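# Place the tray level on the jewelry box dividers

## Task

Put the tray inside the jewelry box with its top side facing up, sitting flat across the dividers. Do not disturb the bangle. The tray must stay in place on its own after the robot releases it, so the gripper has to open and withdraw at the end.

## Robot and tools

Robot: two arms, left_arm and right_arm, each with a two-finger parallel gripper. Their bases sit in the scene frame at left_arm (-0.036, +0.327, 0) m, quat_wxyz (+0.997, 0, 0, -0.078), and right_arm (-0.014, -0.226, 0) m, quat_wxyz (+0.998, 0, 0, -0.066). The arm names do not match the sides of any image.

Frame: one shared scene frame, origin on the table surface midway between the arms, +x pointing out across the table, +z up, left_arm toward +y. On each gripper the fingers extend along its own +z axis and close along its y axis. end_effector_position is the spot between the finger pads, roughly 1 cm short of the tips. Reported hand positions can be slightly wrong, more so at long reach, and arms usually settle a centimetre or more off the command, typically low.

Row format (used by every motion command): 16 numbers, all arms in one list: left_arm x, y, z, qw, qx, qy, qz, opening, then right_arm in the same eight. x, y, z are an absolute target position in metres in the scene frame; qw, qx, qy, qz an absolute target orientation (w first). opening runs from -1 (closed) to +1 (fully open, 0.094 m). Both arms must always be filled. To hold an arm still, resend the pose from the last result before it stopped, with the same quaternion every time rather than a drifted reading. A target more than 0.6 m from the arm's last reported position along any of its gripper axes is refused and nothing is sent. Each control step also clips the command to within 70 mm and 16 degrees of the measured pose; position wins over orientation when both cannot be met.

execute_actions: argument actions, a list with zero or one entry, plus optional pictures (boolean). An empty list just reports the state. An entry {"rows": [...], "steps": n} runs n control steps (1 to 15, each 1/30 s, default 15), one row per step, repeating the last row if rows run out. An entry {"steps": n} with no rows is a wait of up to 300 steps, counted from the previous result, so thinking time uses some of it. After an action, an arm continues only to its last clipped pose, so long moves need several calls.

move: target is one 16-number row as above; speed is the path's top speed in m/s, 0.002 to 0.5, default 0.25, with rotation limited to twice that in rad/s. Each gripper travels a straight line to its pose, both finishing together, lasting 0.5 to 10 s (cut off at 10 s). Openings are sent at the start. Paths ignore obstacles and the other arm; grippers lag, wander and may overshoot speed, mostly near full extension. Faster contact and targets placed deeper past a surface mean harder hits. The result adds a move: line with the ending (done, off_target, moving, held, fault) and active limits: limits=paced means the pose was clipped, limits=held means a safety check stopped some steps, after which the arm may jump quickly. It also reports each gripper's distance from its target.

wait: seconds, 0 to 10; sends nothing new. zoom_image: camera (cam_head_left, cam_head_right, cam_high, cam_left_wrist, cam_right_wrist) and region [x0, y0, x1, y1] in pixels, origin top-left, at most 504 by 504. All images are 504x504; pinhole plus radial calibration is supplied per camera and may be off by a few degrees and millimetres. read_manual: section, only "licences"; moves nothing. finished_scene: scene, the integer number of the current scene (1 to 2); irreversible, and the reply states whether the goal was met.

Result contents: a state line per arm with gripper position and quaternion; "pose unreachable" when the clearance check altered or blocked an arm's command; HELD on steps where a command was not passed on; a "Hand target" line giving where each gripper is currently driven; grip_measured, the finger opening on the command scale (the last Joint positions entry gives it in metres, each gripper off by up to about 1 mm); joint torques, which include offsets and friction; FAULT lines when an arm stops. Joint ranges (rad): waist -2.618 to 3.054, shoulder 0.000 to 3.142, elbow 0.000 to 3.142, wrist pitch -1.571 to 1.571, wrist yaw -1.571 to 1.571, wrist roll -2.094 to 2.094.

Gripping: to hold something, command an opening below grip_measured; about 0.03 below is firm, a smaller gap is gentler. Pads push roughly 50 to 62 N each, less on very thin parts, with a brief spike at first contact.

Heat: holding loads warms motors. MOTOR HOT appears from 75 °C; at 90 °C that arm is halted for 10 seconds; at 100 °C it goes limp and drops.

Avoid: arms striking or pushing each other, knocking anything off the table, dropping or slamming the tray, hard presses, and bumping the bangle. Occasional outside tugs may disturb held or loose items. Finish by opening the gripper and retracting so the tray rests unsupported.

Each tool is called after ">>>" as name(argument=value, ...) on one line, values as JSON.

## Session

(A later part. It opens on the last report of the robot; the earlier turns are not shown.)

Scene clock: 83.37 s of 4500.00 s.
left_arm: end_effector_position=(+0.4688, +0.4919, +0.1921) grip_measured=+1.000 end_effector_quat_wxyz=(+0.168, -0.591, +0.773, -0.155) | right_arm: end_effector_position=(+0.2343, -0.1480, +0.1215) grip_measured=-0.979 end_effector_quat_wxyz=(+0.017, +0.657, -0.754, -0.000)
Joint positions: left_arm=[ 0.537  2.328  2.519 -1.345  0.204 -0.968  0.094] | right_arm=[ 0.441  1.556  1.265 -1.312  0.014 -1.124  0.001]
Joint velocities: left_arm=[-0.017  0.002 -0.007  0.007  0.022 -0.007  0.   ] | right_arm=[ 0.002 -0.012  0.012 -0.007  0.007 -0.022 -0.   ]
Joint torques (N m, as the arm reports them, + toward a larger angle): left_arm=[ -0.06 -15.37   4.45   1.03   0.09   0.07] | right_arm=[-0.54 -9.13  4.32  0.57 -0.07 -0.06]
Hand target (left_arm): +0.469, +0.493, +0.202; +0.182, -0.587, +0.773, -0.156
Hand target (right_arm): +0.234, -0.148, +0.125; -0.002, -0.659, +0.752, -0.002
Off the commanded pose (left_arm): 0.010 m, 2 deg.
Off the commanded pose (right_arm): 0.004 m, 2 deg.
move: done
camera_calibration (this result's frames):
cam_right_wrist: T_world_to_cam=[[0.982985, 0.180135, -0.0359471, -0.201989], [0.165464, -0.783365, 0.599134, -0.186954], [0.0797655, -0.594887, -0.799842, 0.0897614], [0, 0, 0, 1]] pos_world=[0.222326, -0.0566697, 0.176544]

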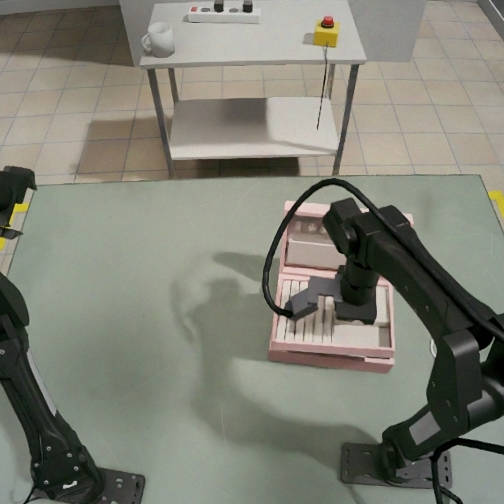

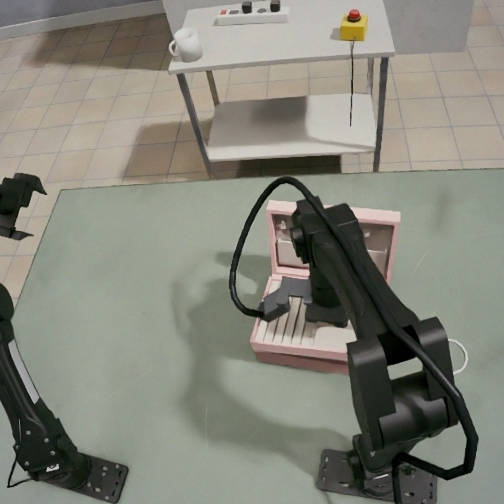

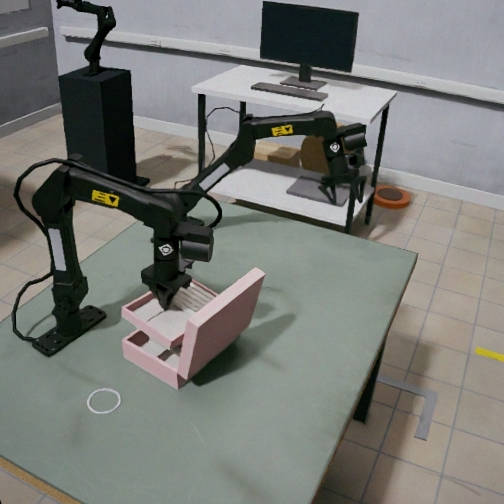

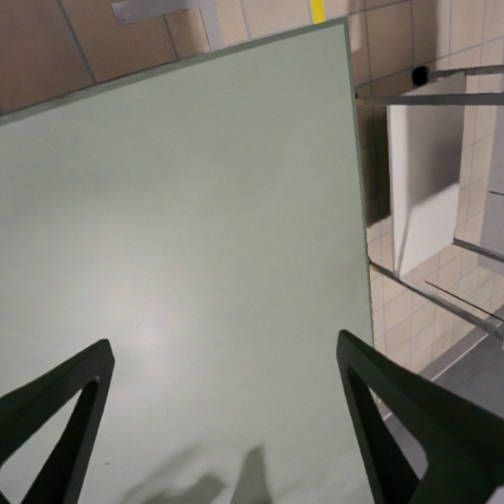

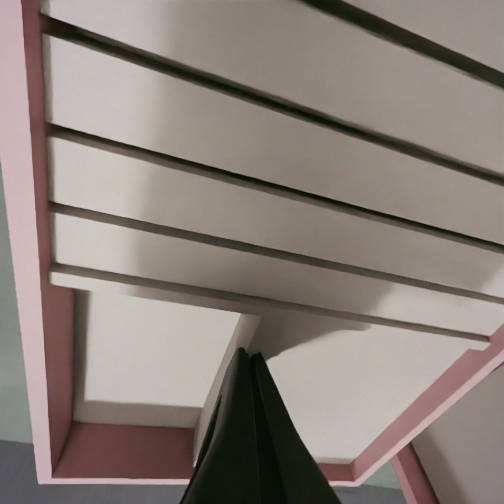

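>>> move(target=[0.469,0.493,0.202,0.182,-0.587,0.773,-0.156,1,0.236,-0.147,0.1,0,-0.659,0.752,0,-1], speed=0.03)

>>> zoom_image(camera="cam_head_left", region=[250, 250, 420, 390])

>>> zoom_image(camera="cam_high", region=[100, 260, 280, 400])

Scene clock: 92.40 s of 4500.00 s.
left_arm: end_effector_position=(+0.4688, +0.4919, +0.1921) grip_measured=+1.000 end_effector_quat_wxyz=(+0.168, -0.591, +0.773, -0.155) | right_arm: end_effector_position=(+0.2363, -0.1473, +0.1000) grip_measured=-0.979 end_effector_quat_wxyz=(+0.010, +0.659, -0.752, +0.003)
Joint positions: left_arm=[ 0.537  2.328  2.519 -1.345  0.204 -0.968  0.094] | right_arm=[ 0.441  1.556  1.18  -1.21   0.014 -1.128  0.001]
Joint velocities: left_arm=[ 0.007 -0.017  0.002 -0.022 -0.022  0.022  0.   ] | right_arm=[-0.012  0.007 -0.002  0.007 -0.022 -0.022  0.   ]
Joint torques (N m, as the arm reports them, + toward a larger angle): left_arm=[ -0.04 -15.4    4.43   1.04   0.08   0.07] | right_arm=[-0.68 -7.9   4.33  0.67 -0.15 -0.1 ]
Hand target (left_arm): +0.469, +0.493, +0.202; +0.182, -0.587, +0.773, -0.156
Hand target (right_arm): +0.236, -0.147, +0.100; -0.000, -0.659, +0.752, -0.000
Off the commanded pose (left_arm): 0.010 m, 2 deg.
Off the commanded pose (right_arm): 0.000 m, 1 deg.
After step 90, 4.90 s passed at rest.
move: done
camera_calibration (this result's frames):
cam_right_wrist: T_world_to_cam=[[0.98266, 0.184402, -0.0193731, -0.205864], [0.159241, -0.785795, 0.597635, -0.172657], [0.0949818, -0.590357, -0.801534, 0.0700668], [0, 0, 0, 1]] pos_world=[0.223133, -0.056347, 0.155359]

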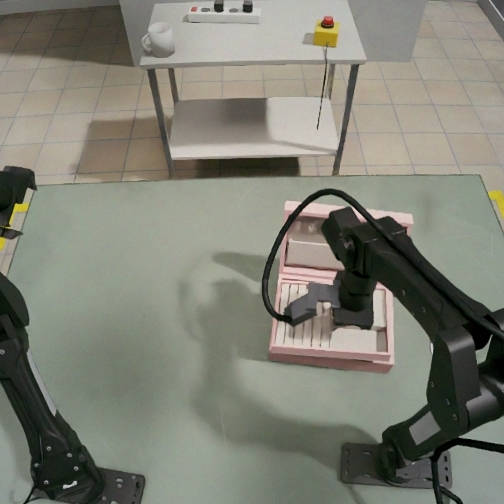

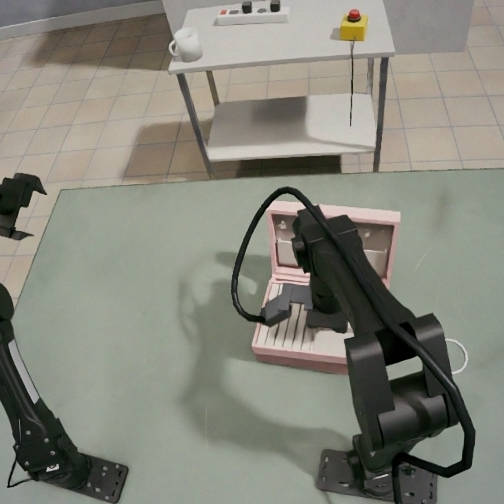

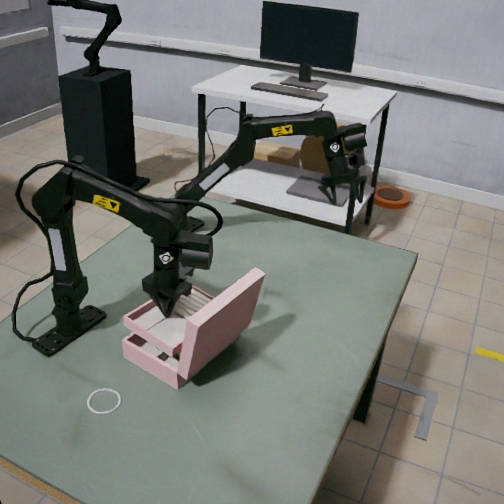

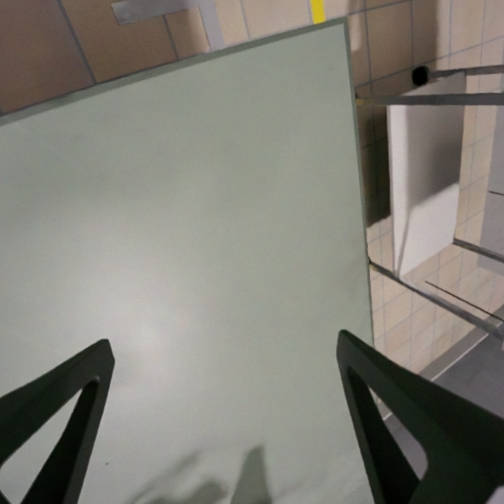

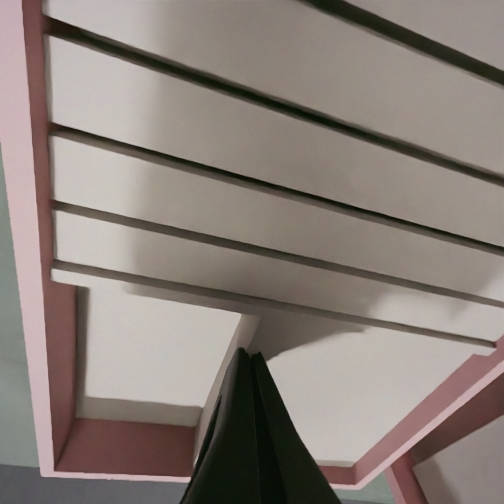

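Region (250, 250, 420, 390) of cam_head_left's 504x504 image, scaled by 2.965, with more detail than that image has; it fills the top 415 rows of this view, and the rest is white.

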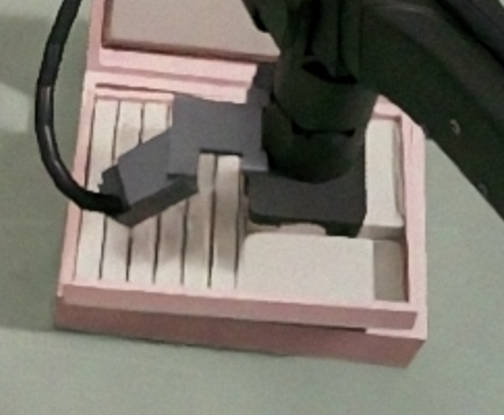

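Region (100, 260, 280, 400) of cam_high's 504x504 image, scaled by 2.800, with more detail than that image has.

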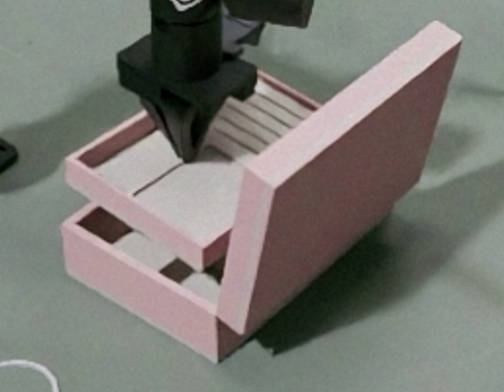

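>>> move(target=[0.469,0.493,0.202,0.182,-0.587,0.773,-0.156,1,0.246,-0.147,0.098,0,-0.65,0.76,0,-1], speed=0.02)

>>> move(target=[0.469,0.493,0.202,0.182,-0.587,0.773,-0.156,1,0.246,-0.147,0.085,0,-0.65,0.76,0,-1], speed=0.02)

>>> zoom_image(camera="cam_head_left", region=[250, 250, 420, 390])

>>> zoom_image(camera="cam_high", region=[100, 260, 280, 400])

Scene clock: 102.73 s of 4500.00 s.
left_arm: end_effector_position=(+0.4688, +0.4919, +0.1921) grip_measured=+1.000 end_effector_quat_wxyz=(+0.168, -0.591, +0.773, -0.155) | right_arm: end_effector_position=(+0.2393, -0.1489, +0.0961) grip_measured=-0.979 end_effector_quat_wxyz=(+0.012, +0.655, -0.755, +0.002)
Joint positions: left_arm=[ 0.537  2.328  2.519 -1.345  0.204 -0.968  0.094] | right_arm=[ 0.432  1.572  1.18  -1.199  0.014 -1.128  0.001]
Joint velocities: left_arm=[ 0.002 -0.007 -0.007  0.022 -0.022  0.037  0.   ] | right_arm=[-0.017 -0.007 -0.002 -0.022  0.007  0.007  0.   ]
Joint torques (N m, as the arm reports them, + toward a larger angle): left_arm=[ -0.06 -15.39   4.44   1.02   0.09   0.05] | right_arm=[-0.89 -6.46  6.52  0.54 -0.11  0.01]
Hand target (left_arm): +0.469, +0.493, +0.202; +0.182, -0.587, +0.773, -0.156
Hand target (right_arm): +0.246, -0.147, +0.098; +0.000, -0.650, +0.760, -0.000
Off the commanded pose (left_arm): 0.010 m, 2 deg.
Off the commanded pose (right_arm): 0.007 m, 2 deg.
After step 90, 6.37 s passed at rest.
move: done
camera_calibration (this result's frames):
cam_right_wrist: T_world_to_cam=[[0.984195, 0.175363, -0.0246711, -0.209725], [0.15509, -0.786274, 0.598098, -0.171147], [0.0854859, -0.592471, -0.801043, 0.0675905], [0, 0, 0, 1]] pos_world=[0.227176, -0.0577452, 0.151332]

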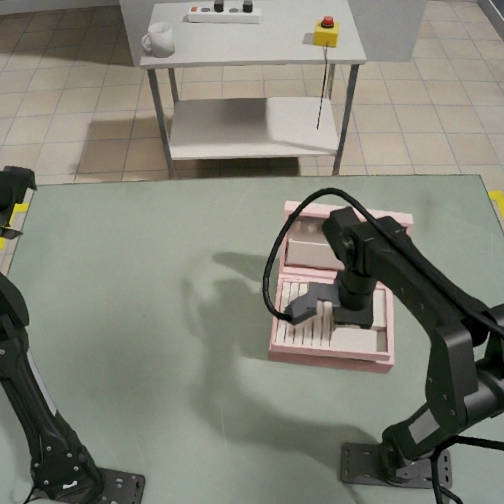

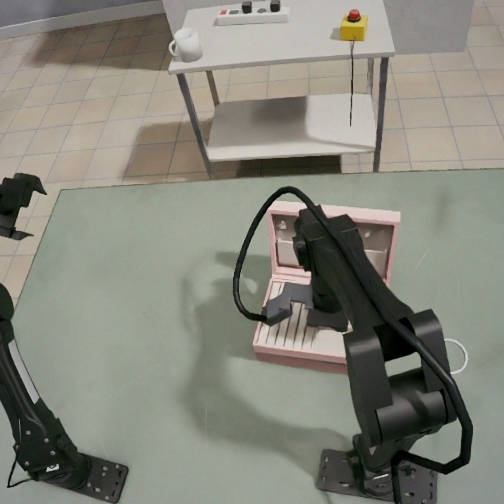

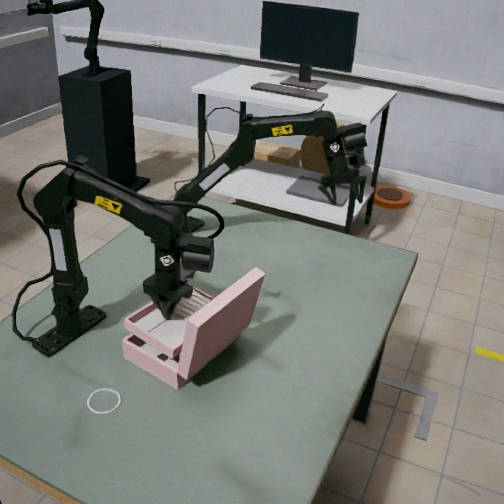

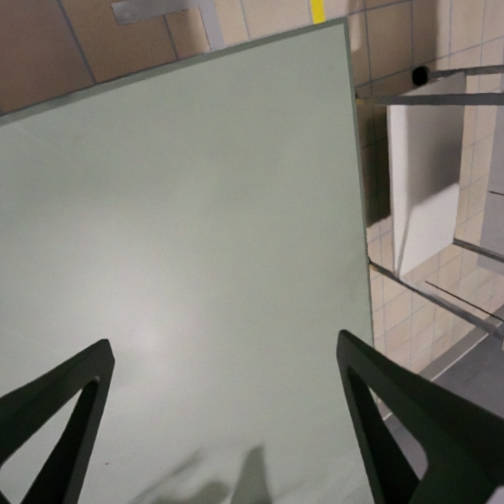

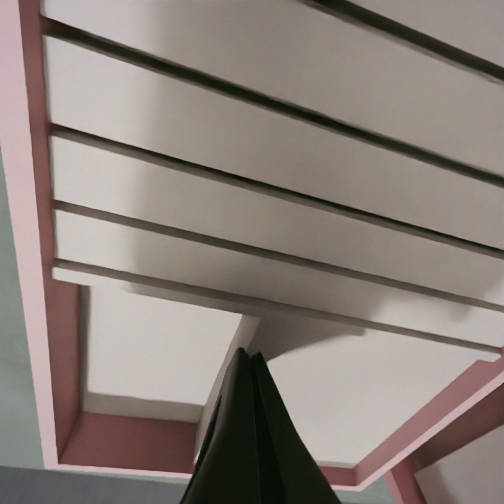

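Scene clock: 103.80 s of 4500.00 s.
left_arm: end_effector_position=(+0.4688, +0.4919, +0.1921) grip_measured=+1.000 end_effector_quat_wxyz=(+0.168, -0.591, +0.773, -0.155) | right_arm: end_effector_position=(+0.2469, -0.1465, +0.0901) grip_measured=-0.979 end_effector_quat_wxyz=(-0.000, +0.655, -0.756, +0.008)
Joint positions: left_arm=[ 0.537  2.328  2.519 -1.345  0.204 -0.968  0.094] | right_arm=[ 0.432  1.581  1.165 -1.149  0.014 -1.128  0.001]
Joint velocities: left_arm=[ 0.002 -0.002  0.002  0.037 -0.022 -0.007  0.   ] | right_arm=[ 0.007 -0.017  0.007 -0.007  0.007  0.007  0.   ]
Joint torques (N m, as the arm reports them, + toward a larger angle): left_arm=[ -0.03 -15.39   4.43   1.02   0.09   0.06] | right_arm=[-0.89 -6.51  4.44  0.61 -0.11  0.06]
Hand target (left_arm): +0.469, +0.493, +0.202; +0.182, -0.587, +0.773, -0.156
Hand target (right_arm): +0.246, -0.147, +0.085; -0.000, -0.650, +0.760, -0.000
Off the commanded pose (left_arm): 0.010 m, 2 deg.
Off the commanded pose (right_arm): 0.005 m, 1 deg.
move: done
camera_calibration (this result's frames):
cam_right_wrist: T_world_to_cam=[[0.984486, 0.175453, 0.00182255, -0.220235], [0.139868, -0.790999, 0.595615, -0.16362], [0.105944, -0.58612, -0.803268, 0.0596535], [0, 0, 0, 1]] pos_world=[0.233384, -0.0558179, 0.145774]

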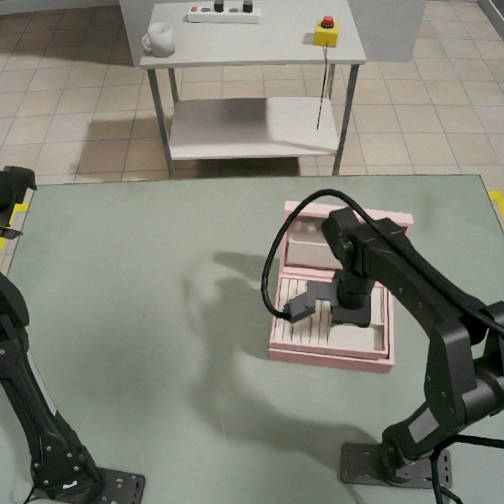

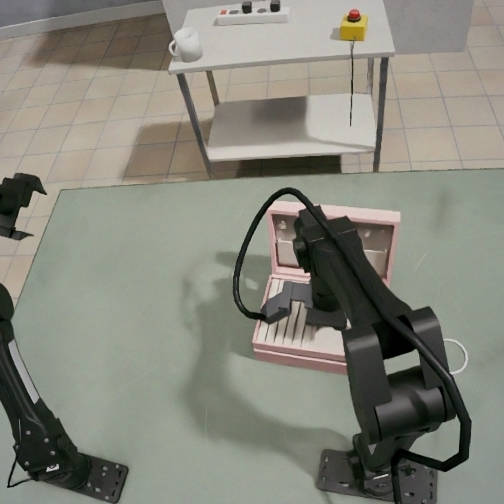

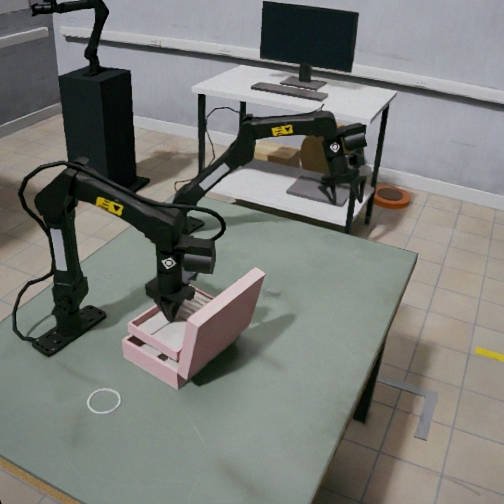

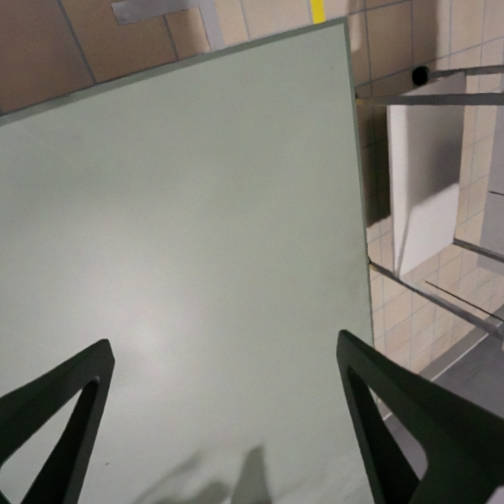

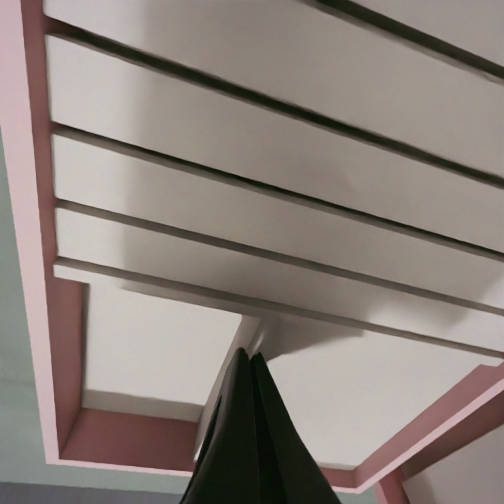

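Region (250, 250, 420, 390) of cam_head_left's 504x504 image, scaled by 2.965, with more detail than that image has; it fills the top 415 rows of this view, and the rest is white.

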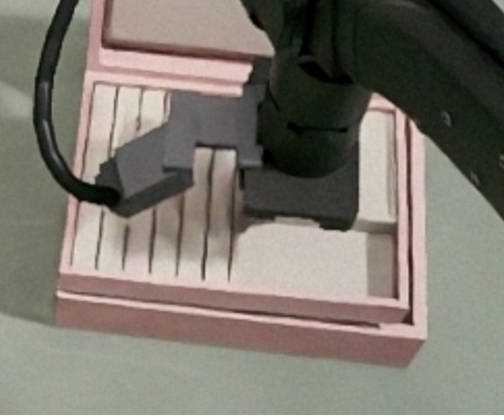

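Region (100, 260, 280, 400) of cam_high's 504x504 image, scaled by 2.800, with more detail than that image has.

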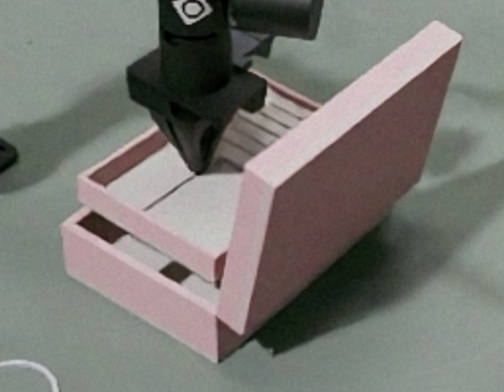

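Resting on the left wall; shift −y, with slightly more yaw.

>>> move(target=[0.469,0.493,0.202,0.182,-0.587,0.773,-0.156,1,0.247,-0.158,0.088,0,-0.64,0.768,0,-1], speed=0.02)

>>> zoom_image(camera="cam_head_left", region=[250, 250, 420, 390])

>>> zoom_image(camera="cam_high", region=[100, 260, 280, 400])

Scene clock: 111.00 s of 4500.00 s.
left_arm: end_effector_position=(+0.4688, +0.4919, +0.1921) grip_measured=+1.000 end_effector_quat_wxyz=(+0.168, -0.591, +0.773, -0.155) | right_arm: end_effector_position=(+0.2501, -0.1572, +0.0901) grip_measured=-0.979 end_effector_quat_wxyz=(-0.000, +0.640, -0.768, +0.008)
Joint positions: left_arm=[ 0.537  2.328  2.519 -1.345  0.204 -0.968  0.094] | right_arm=[ 0.391  1.581  1.165 -1.148  0.014 -1.129  0.001]
Joint velocities: left_arm=[-0.022 -0.017  0.002  0.022 -0.037 -0.007  0.   ] | right_arm=[ 0.012  0.012  0.002 -0.007 -0.022 -0.022 -0.   ]
Joint torques (N m, as the arm reports them, + toward a larger angle): left_arm=[ -0.04 -15.38   4.44   1.03   0.09   0.07] | right_arm=[-1.   -7.15  4.48  0.51 -0.12 -0.05]
Hand target (left_arm): +0.469, +0.493, +0.202; +0.182, -0.587, +0.773, -0.156
Hand target (right_arm): +0.247, -0.158, +0.088; -0.000, -0.640, +0.768, -0.000
Off the commanded pose (left_arm): 0.010 m, 2 deg.
Off the commanded pose (right_arm): 0.004 m, 1 deg.
After step 90, 2.93 s passed at rest.
move: done
camera_calibration (this result's frames):
cam_right_wrist: T_world_to_cam=[[0.990617, 0.136645, 0.0025601, -0.229222], [0.108259, -0.795991, 0.595548, -0.165363], [0.0834164, -0.589683, -0.803315, 0.0581534], [0, 0, 0, 1]] pos_world=[0.240122, -0.0660136, 0.145784]

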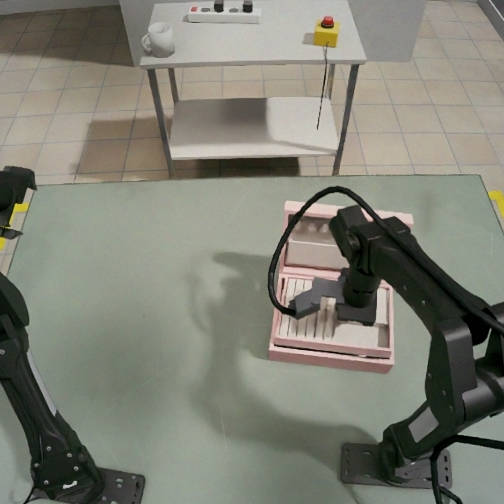

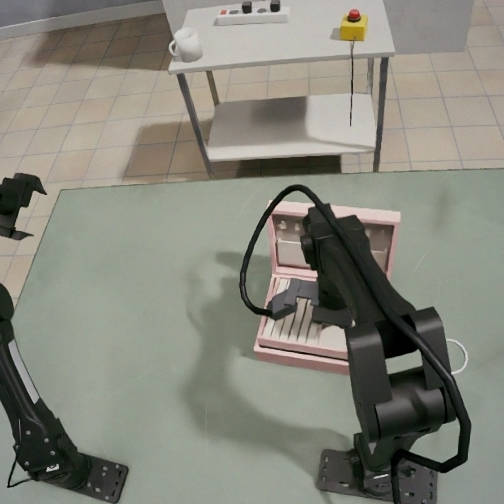

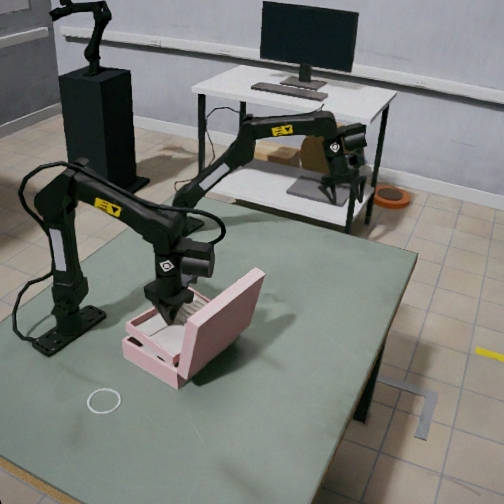

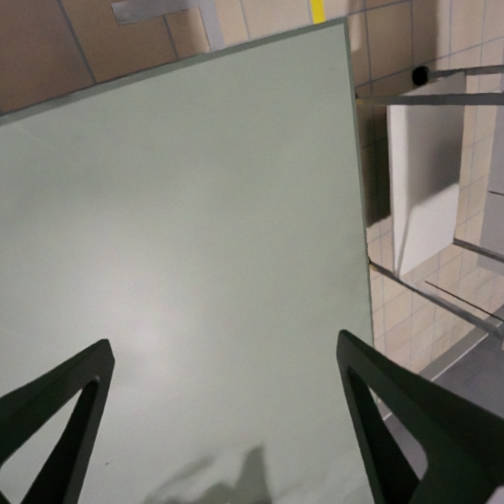

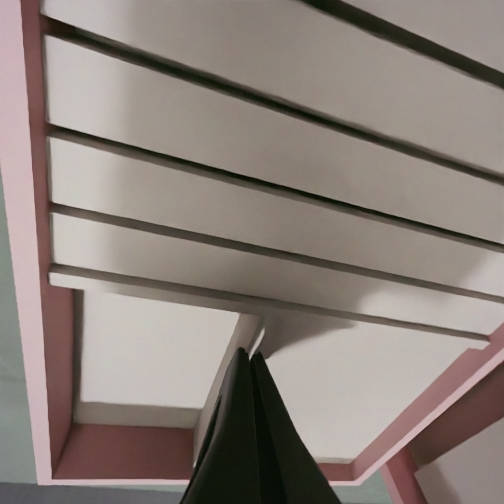

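Region (250, 250, 420, 390) of cam_head_left's 504x504 image, scaled by 2.965, with more detail than that image has; it fills the top 415 rows of this view, and the rest is white.

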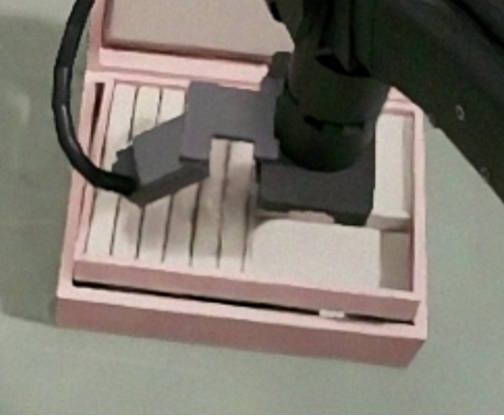

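Region (100, 260, 280, 400) of cam_high's 504x504 image, scaled by 2.800, with more detail than that image has.

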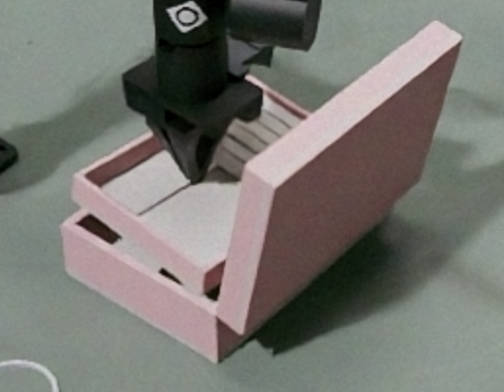

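Overshot somewhat.

>>> move(target=[0.469,0.493,0.202,0.182,-0.587,0.773,-0.156,1,0.246,-0.152,0.077,0,-0.648,0.762,0,-1], speed=0.02)

>>> zoom_image(camera="cam_head_left", region=[250, 250, 420, 390])

>>> zoom_image(camera="cam_high", region=[100, 260, 280, 400])

Scene clock: 118.33 s of 4500.00 s.
left_arm: end_effector_position=(+0.4688, +0.4919, +0.1921) grip_measured=+1.000 end_effector_quat_wxyz=(+0.168, -0.591, +0.773, -0.155) | right_arm: end_effector_position=(+0.2484, -0.1576, +0.0825) grip_measured=-0.979 end_effector_quat_wxyz=(+0.000, +0.640, -0.768, +0.007)
Joint positions: left_arm=[ 0.537  2.328  2.519 -1.345  0.204 -0.968  0.094] | right_arm=[ 0.391  1.581  1.134 -1.118  0.014 -1.13   0.001]
Joint velocities: left_arm=[ 0.007 -0.007 -0.022  0.022 -0.022 -0.022  0.   ] | right_arm=[ 0.002 -0.007  0.007 -0.051  0.007  0.007  0.001]
Joint torques (N m, as the arm reports them, + toward a larger angle): left_arm=[ -0.03 -15.35   4.43   1.03   0.09   0.06] | right_arm=[ 1.19 -6.34  4.14  0.64 -0.09 -0.09]
Hand target (left_arm): +0.469, +0.493, +0.202; +0.182, -0.587, +0.773, -0.156
Hand target (right_arm): +0.246, -0.152, +0.077; -0.000, -0.648, +0.762, +0.000
Off the commanded pose (left_arm): 0.010 m, 2 deg.
Off the commanded pose (right_arm): 0.008 m, 1 deg.
After step 90, 3.37 s passed at rest.
move: done
camera_calibration (this result's frames):
cam_right_wrist: T_world_to_cam=[[0.990567, 0.137023, 0.00141941, -0.227285], [0.109224, -0.795772, 0.595665, -0.161197], [0.0827495, -0.589891, -0.803232, 0.0520058], [0, 0, 0, 1]] pos_world=[0.238444, -0.0664548, 0.138114]

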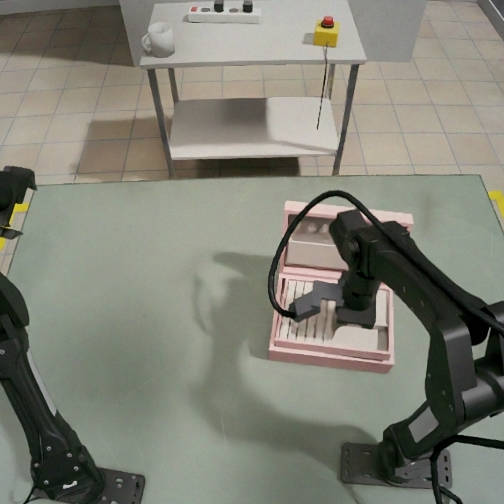

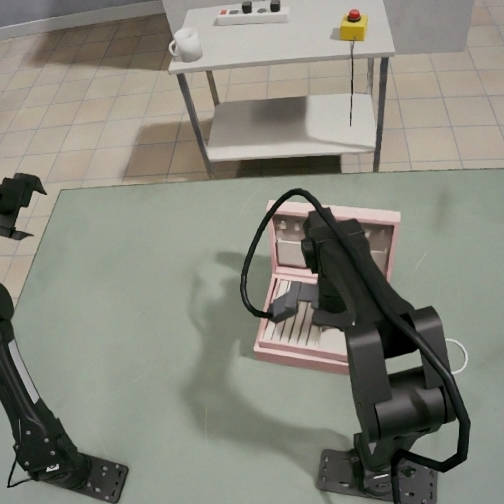

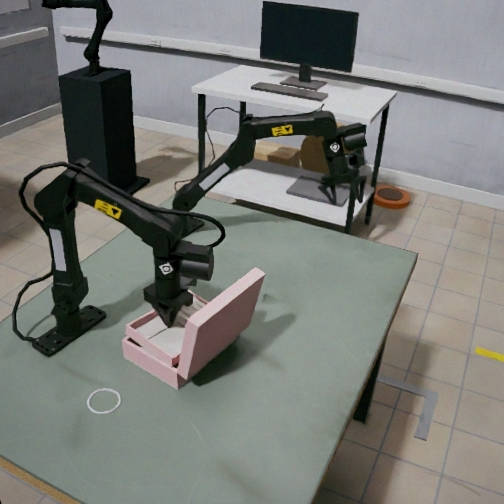

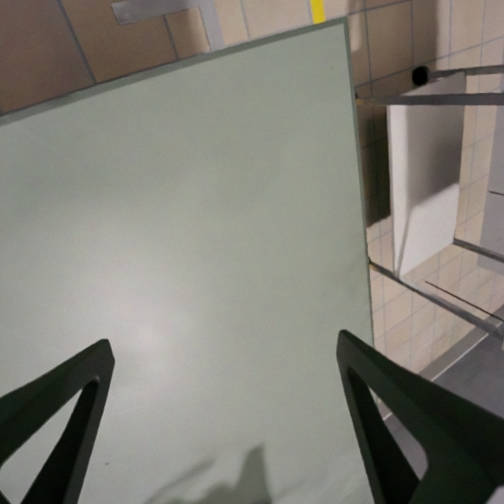

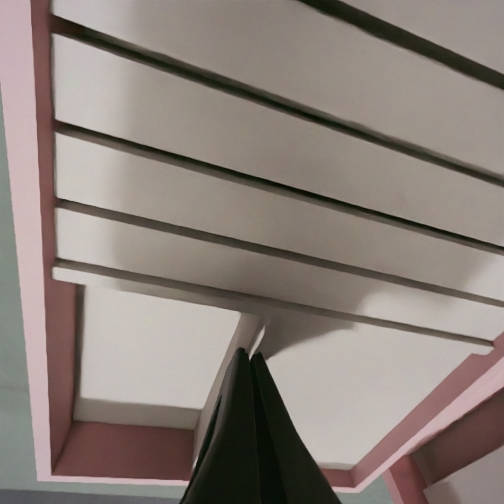

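Region (250, 250, 420, 390) of cam_head_left's 504x504 image, scaled by 2.965, with more detail than that image has; it fills the top 415 rows of this view, and the rest is white.

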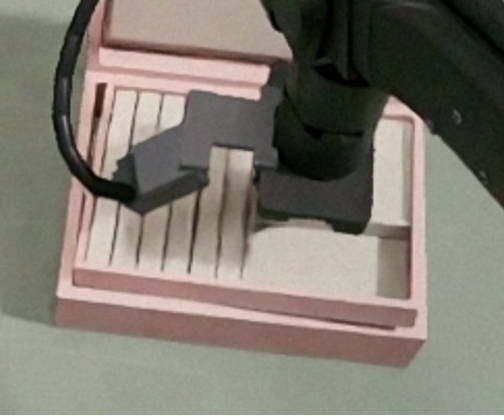

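Region (100, 260, 280, 400) of cam_high's 504x504 image, scaled by 2.800, with more detail than that image has.

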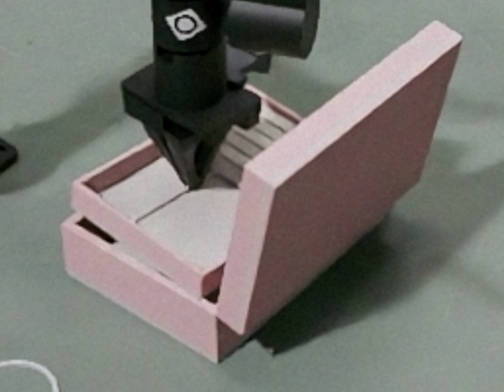

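Waist stiction; command further +y.

>>> move(target=[0.469,0.493,0.202,0.182,-0.587,0.773,-0.156,1,0.249,-0.146,0.078,0,-0.652,0.758,0,-1], speed=0.01)

>>> move(target=[0.469,0.493,0.202,0.182,-0.587,0.773,-0.156,1,0.249,-0.149,0.062,0,-0.652,0.758,0,-1], speed=0.015)

>>> zoom_image(camera="cam_head_left", region=[250, 250, 420, 390])

>>> zoom_image(camera="cam_high", region=[100, 260, 280, 400])

Scene clock: 125.67 s of 4500.00 s.
left_arm: end_effector_position=(+0.4688, +0.4919, +0.1921) grip_measured=+1.000 end_effector_quat_wxyz=(+0.168, -0.591, +0.773, -0.155) | right_arm: end_effector_position=(+0.2491, -0.1546, +0.0794) grip_measured=-0.979 end_effector_quat_wxyz=(+0.004, +0.647, -0.763, +0.011)
Joint positions: left_arm=[ 0.537  2.328  2.519 -1.345  0.204 -0.968  0.094] | right_arm=[ 0.408  1.593  1.134 -1.111  0.024 -1.13   0.001]
Joint velocities: left_arm=[ 0.007  0.012 -0.002 -0.007 -0.007  0.037  0.   ] | right_arm=[-0.012 -0.012 -0.002 -0.007 -0.007 -0.051  0.   ]
Joint torques (N m, as the arm reports them, + toward a larger angle): left_arm=[ -0.03 -15.34   4.42   1.03   0.1    0.07] | right_arm=[ 1.44 -6.17  5.79  0.56 -0.26 -0.01]
Hand target (left_arm): +0.469, +0.493, +0.202; +0.182, -0.587, +0.773, -0.156
Hand target (right_arm): +0.249, -0.146, +0.078; +0.000, -0.652, +0.758, -0.000
Off the commanded pose (left_arm): 0.010 m, 2 deg.
Off the commanded pose (right_arm): 0.009 m, 2 deg.
After step 90, 2.40 s passed at rest.
move: done
camera_calibration (this result's frames):
cam_right_wrist: T_world_to_cam=[[0.988133, 0.153592, -0.00186274, -0.224957], [0.123489, -0.787136, 0.604291, -0.159973], [0.0913482, -0.597349, -0.796762, 0.0474834], [0, 0, 0, 1]] pos_world=[0.237705, -0.0630047, 0.134084]

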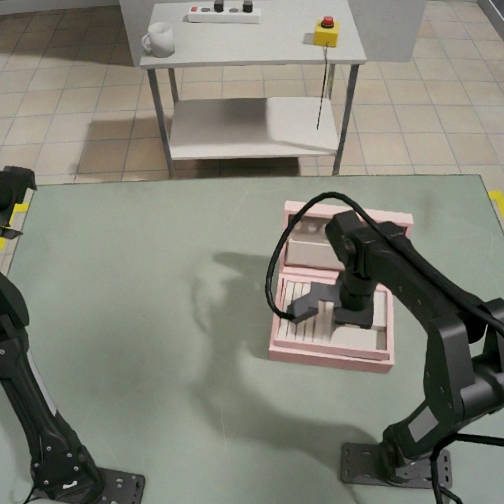

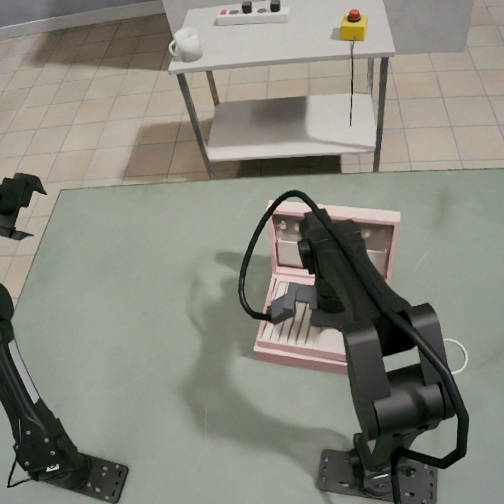

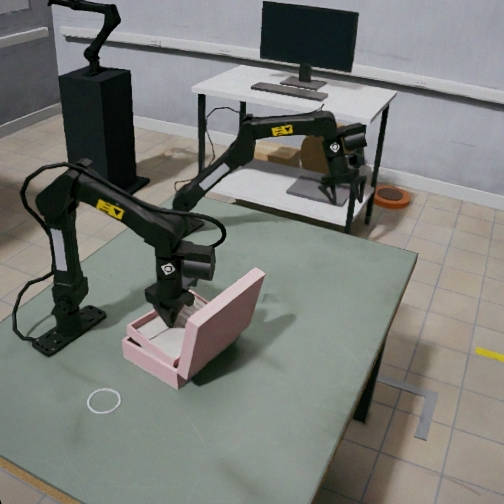

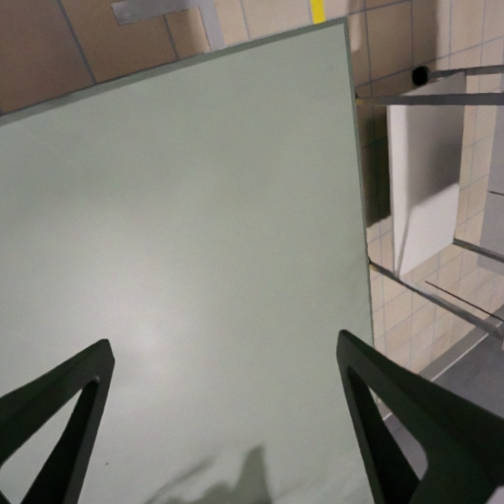

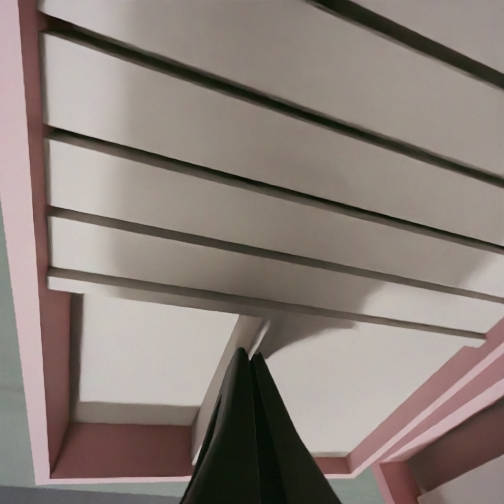

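Scene clock: 127.17 s of 4500.00 s.
left_arm: end_effector_position=(+0.4688, +0.4919, +0.1921) grip_measured=+1.000 end_effector_quat_wxyz=(+0.168, -0.591, +0.773, -0.155) | right_arm: end_effector_position=(+0.2518, -0.1543, +0.0677) grip_measured=-0.979 end_effector_quat_wxyz=(+0.003, +0.649, -0.761, +0.013)
Joint positions: left_arm=[ 0.537  2.328  2.519 -1.345  0.204 -0.968  0.094] | right_arm=[ 0.408  1.609  1.103 -1.058  0.026 -1.135  0.001]
Joint velocities: left_arm=[-0.007 -0.017 -0.007 -0.022 -0.037 -0.022  0.   ] | right_arm=[-0.002 -0.012 -0.007  0.022  0.007 -0.037 -0.001]
Joint torques (N m, as the arm reports them, + toward a larger angle): left_arm=[ -0.05 -15.36   4.45   1.03   0.09   0.06] | right_arm=[ 0.46 -6.56  4.19  0.67 -0.24 -0.05]
Hand target (left_arm): +0.469, +0.493, +0.202; +0.182, -0.587, +0.773, -0.156
Hand target (right_arm): +0.249, -0.149, +0.062; +0.000, -0.652, +0.758, -0.000
Off the commanded pose (left_arm): 0.010 m, 2 deg.
Off the commanded pose (right_arm): 0.008 m, 2 deg.
move: done
camera_calibration (this result's frames):
cam_right_wrist: T_world_to_cam=[[0.987295, 0.158858, 0.00358267, -0.227046], [0.12427, -0.785993, 0.605617, -0.153079], [0.0990229, -0.597477, -0.795748, 0.0361036], [0, 0, 0, 1]] pos_world=[0.239609, -0.0626801, 0.12225]

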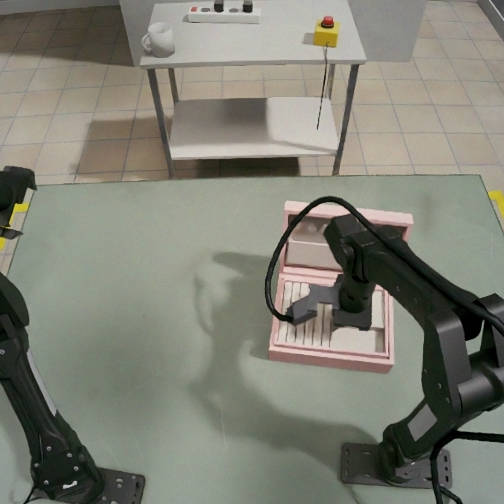

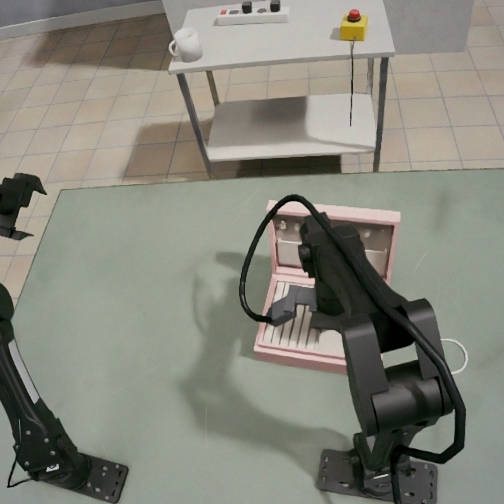

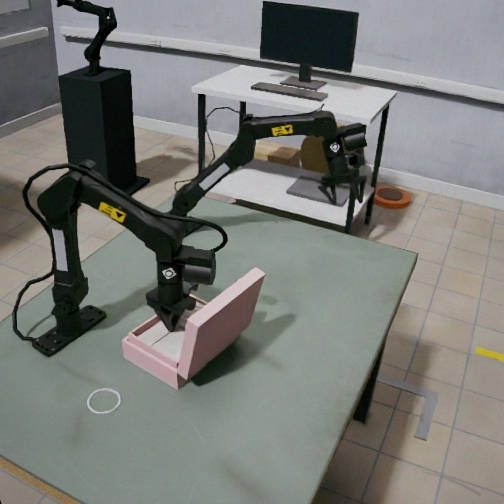

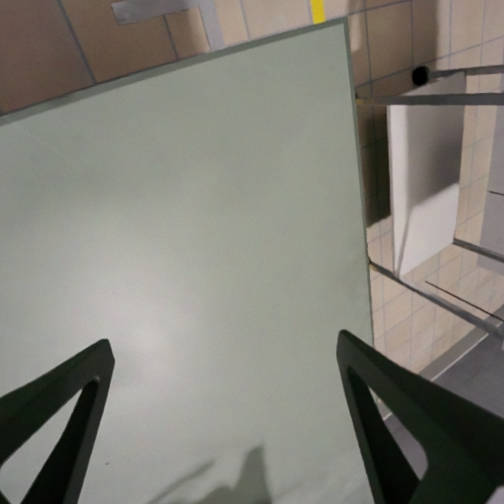

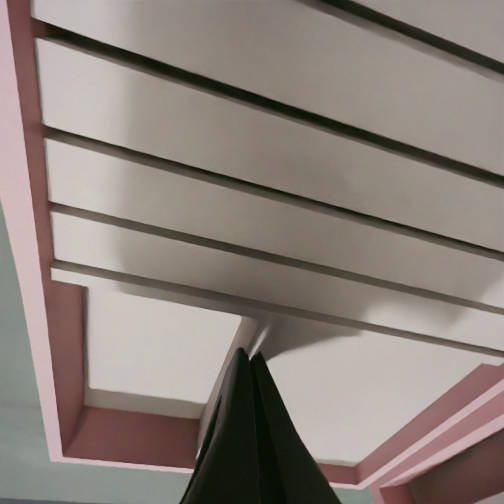

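Region (250, 250, 420, 390) of cam_head_left's 504x504 image, scaled by 2.965, with more detail than that image has; it fills the top 415 rows of this view, and the rest is white.

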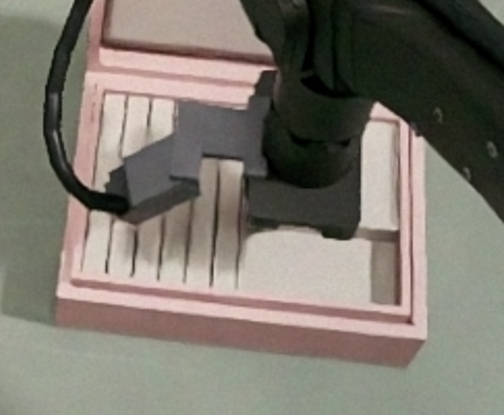

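Region (100, 260, 280, 400) of cam_high's 504x504 image, scaled by 2.800, with more detail than that image has.

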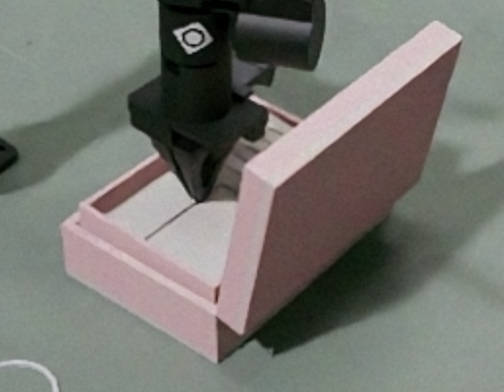

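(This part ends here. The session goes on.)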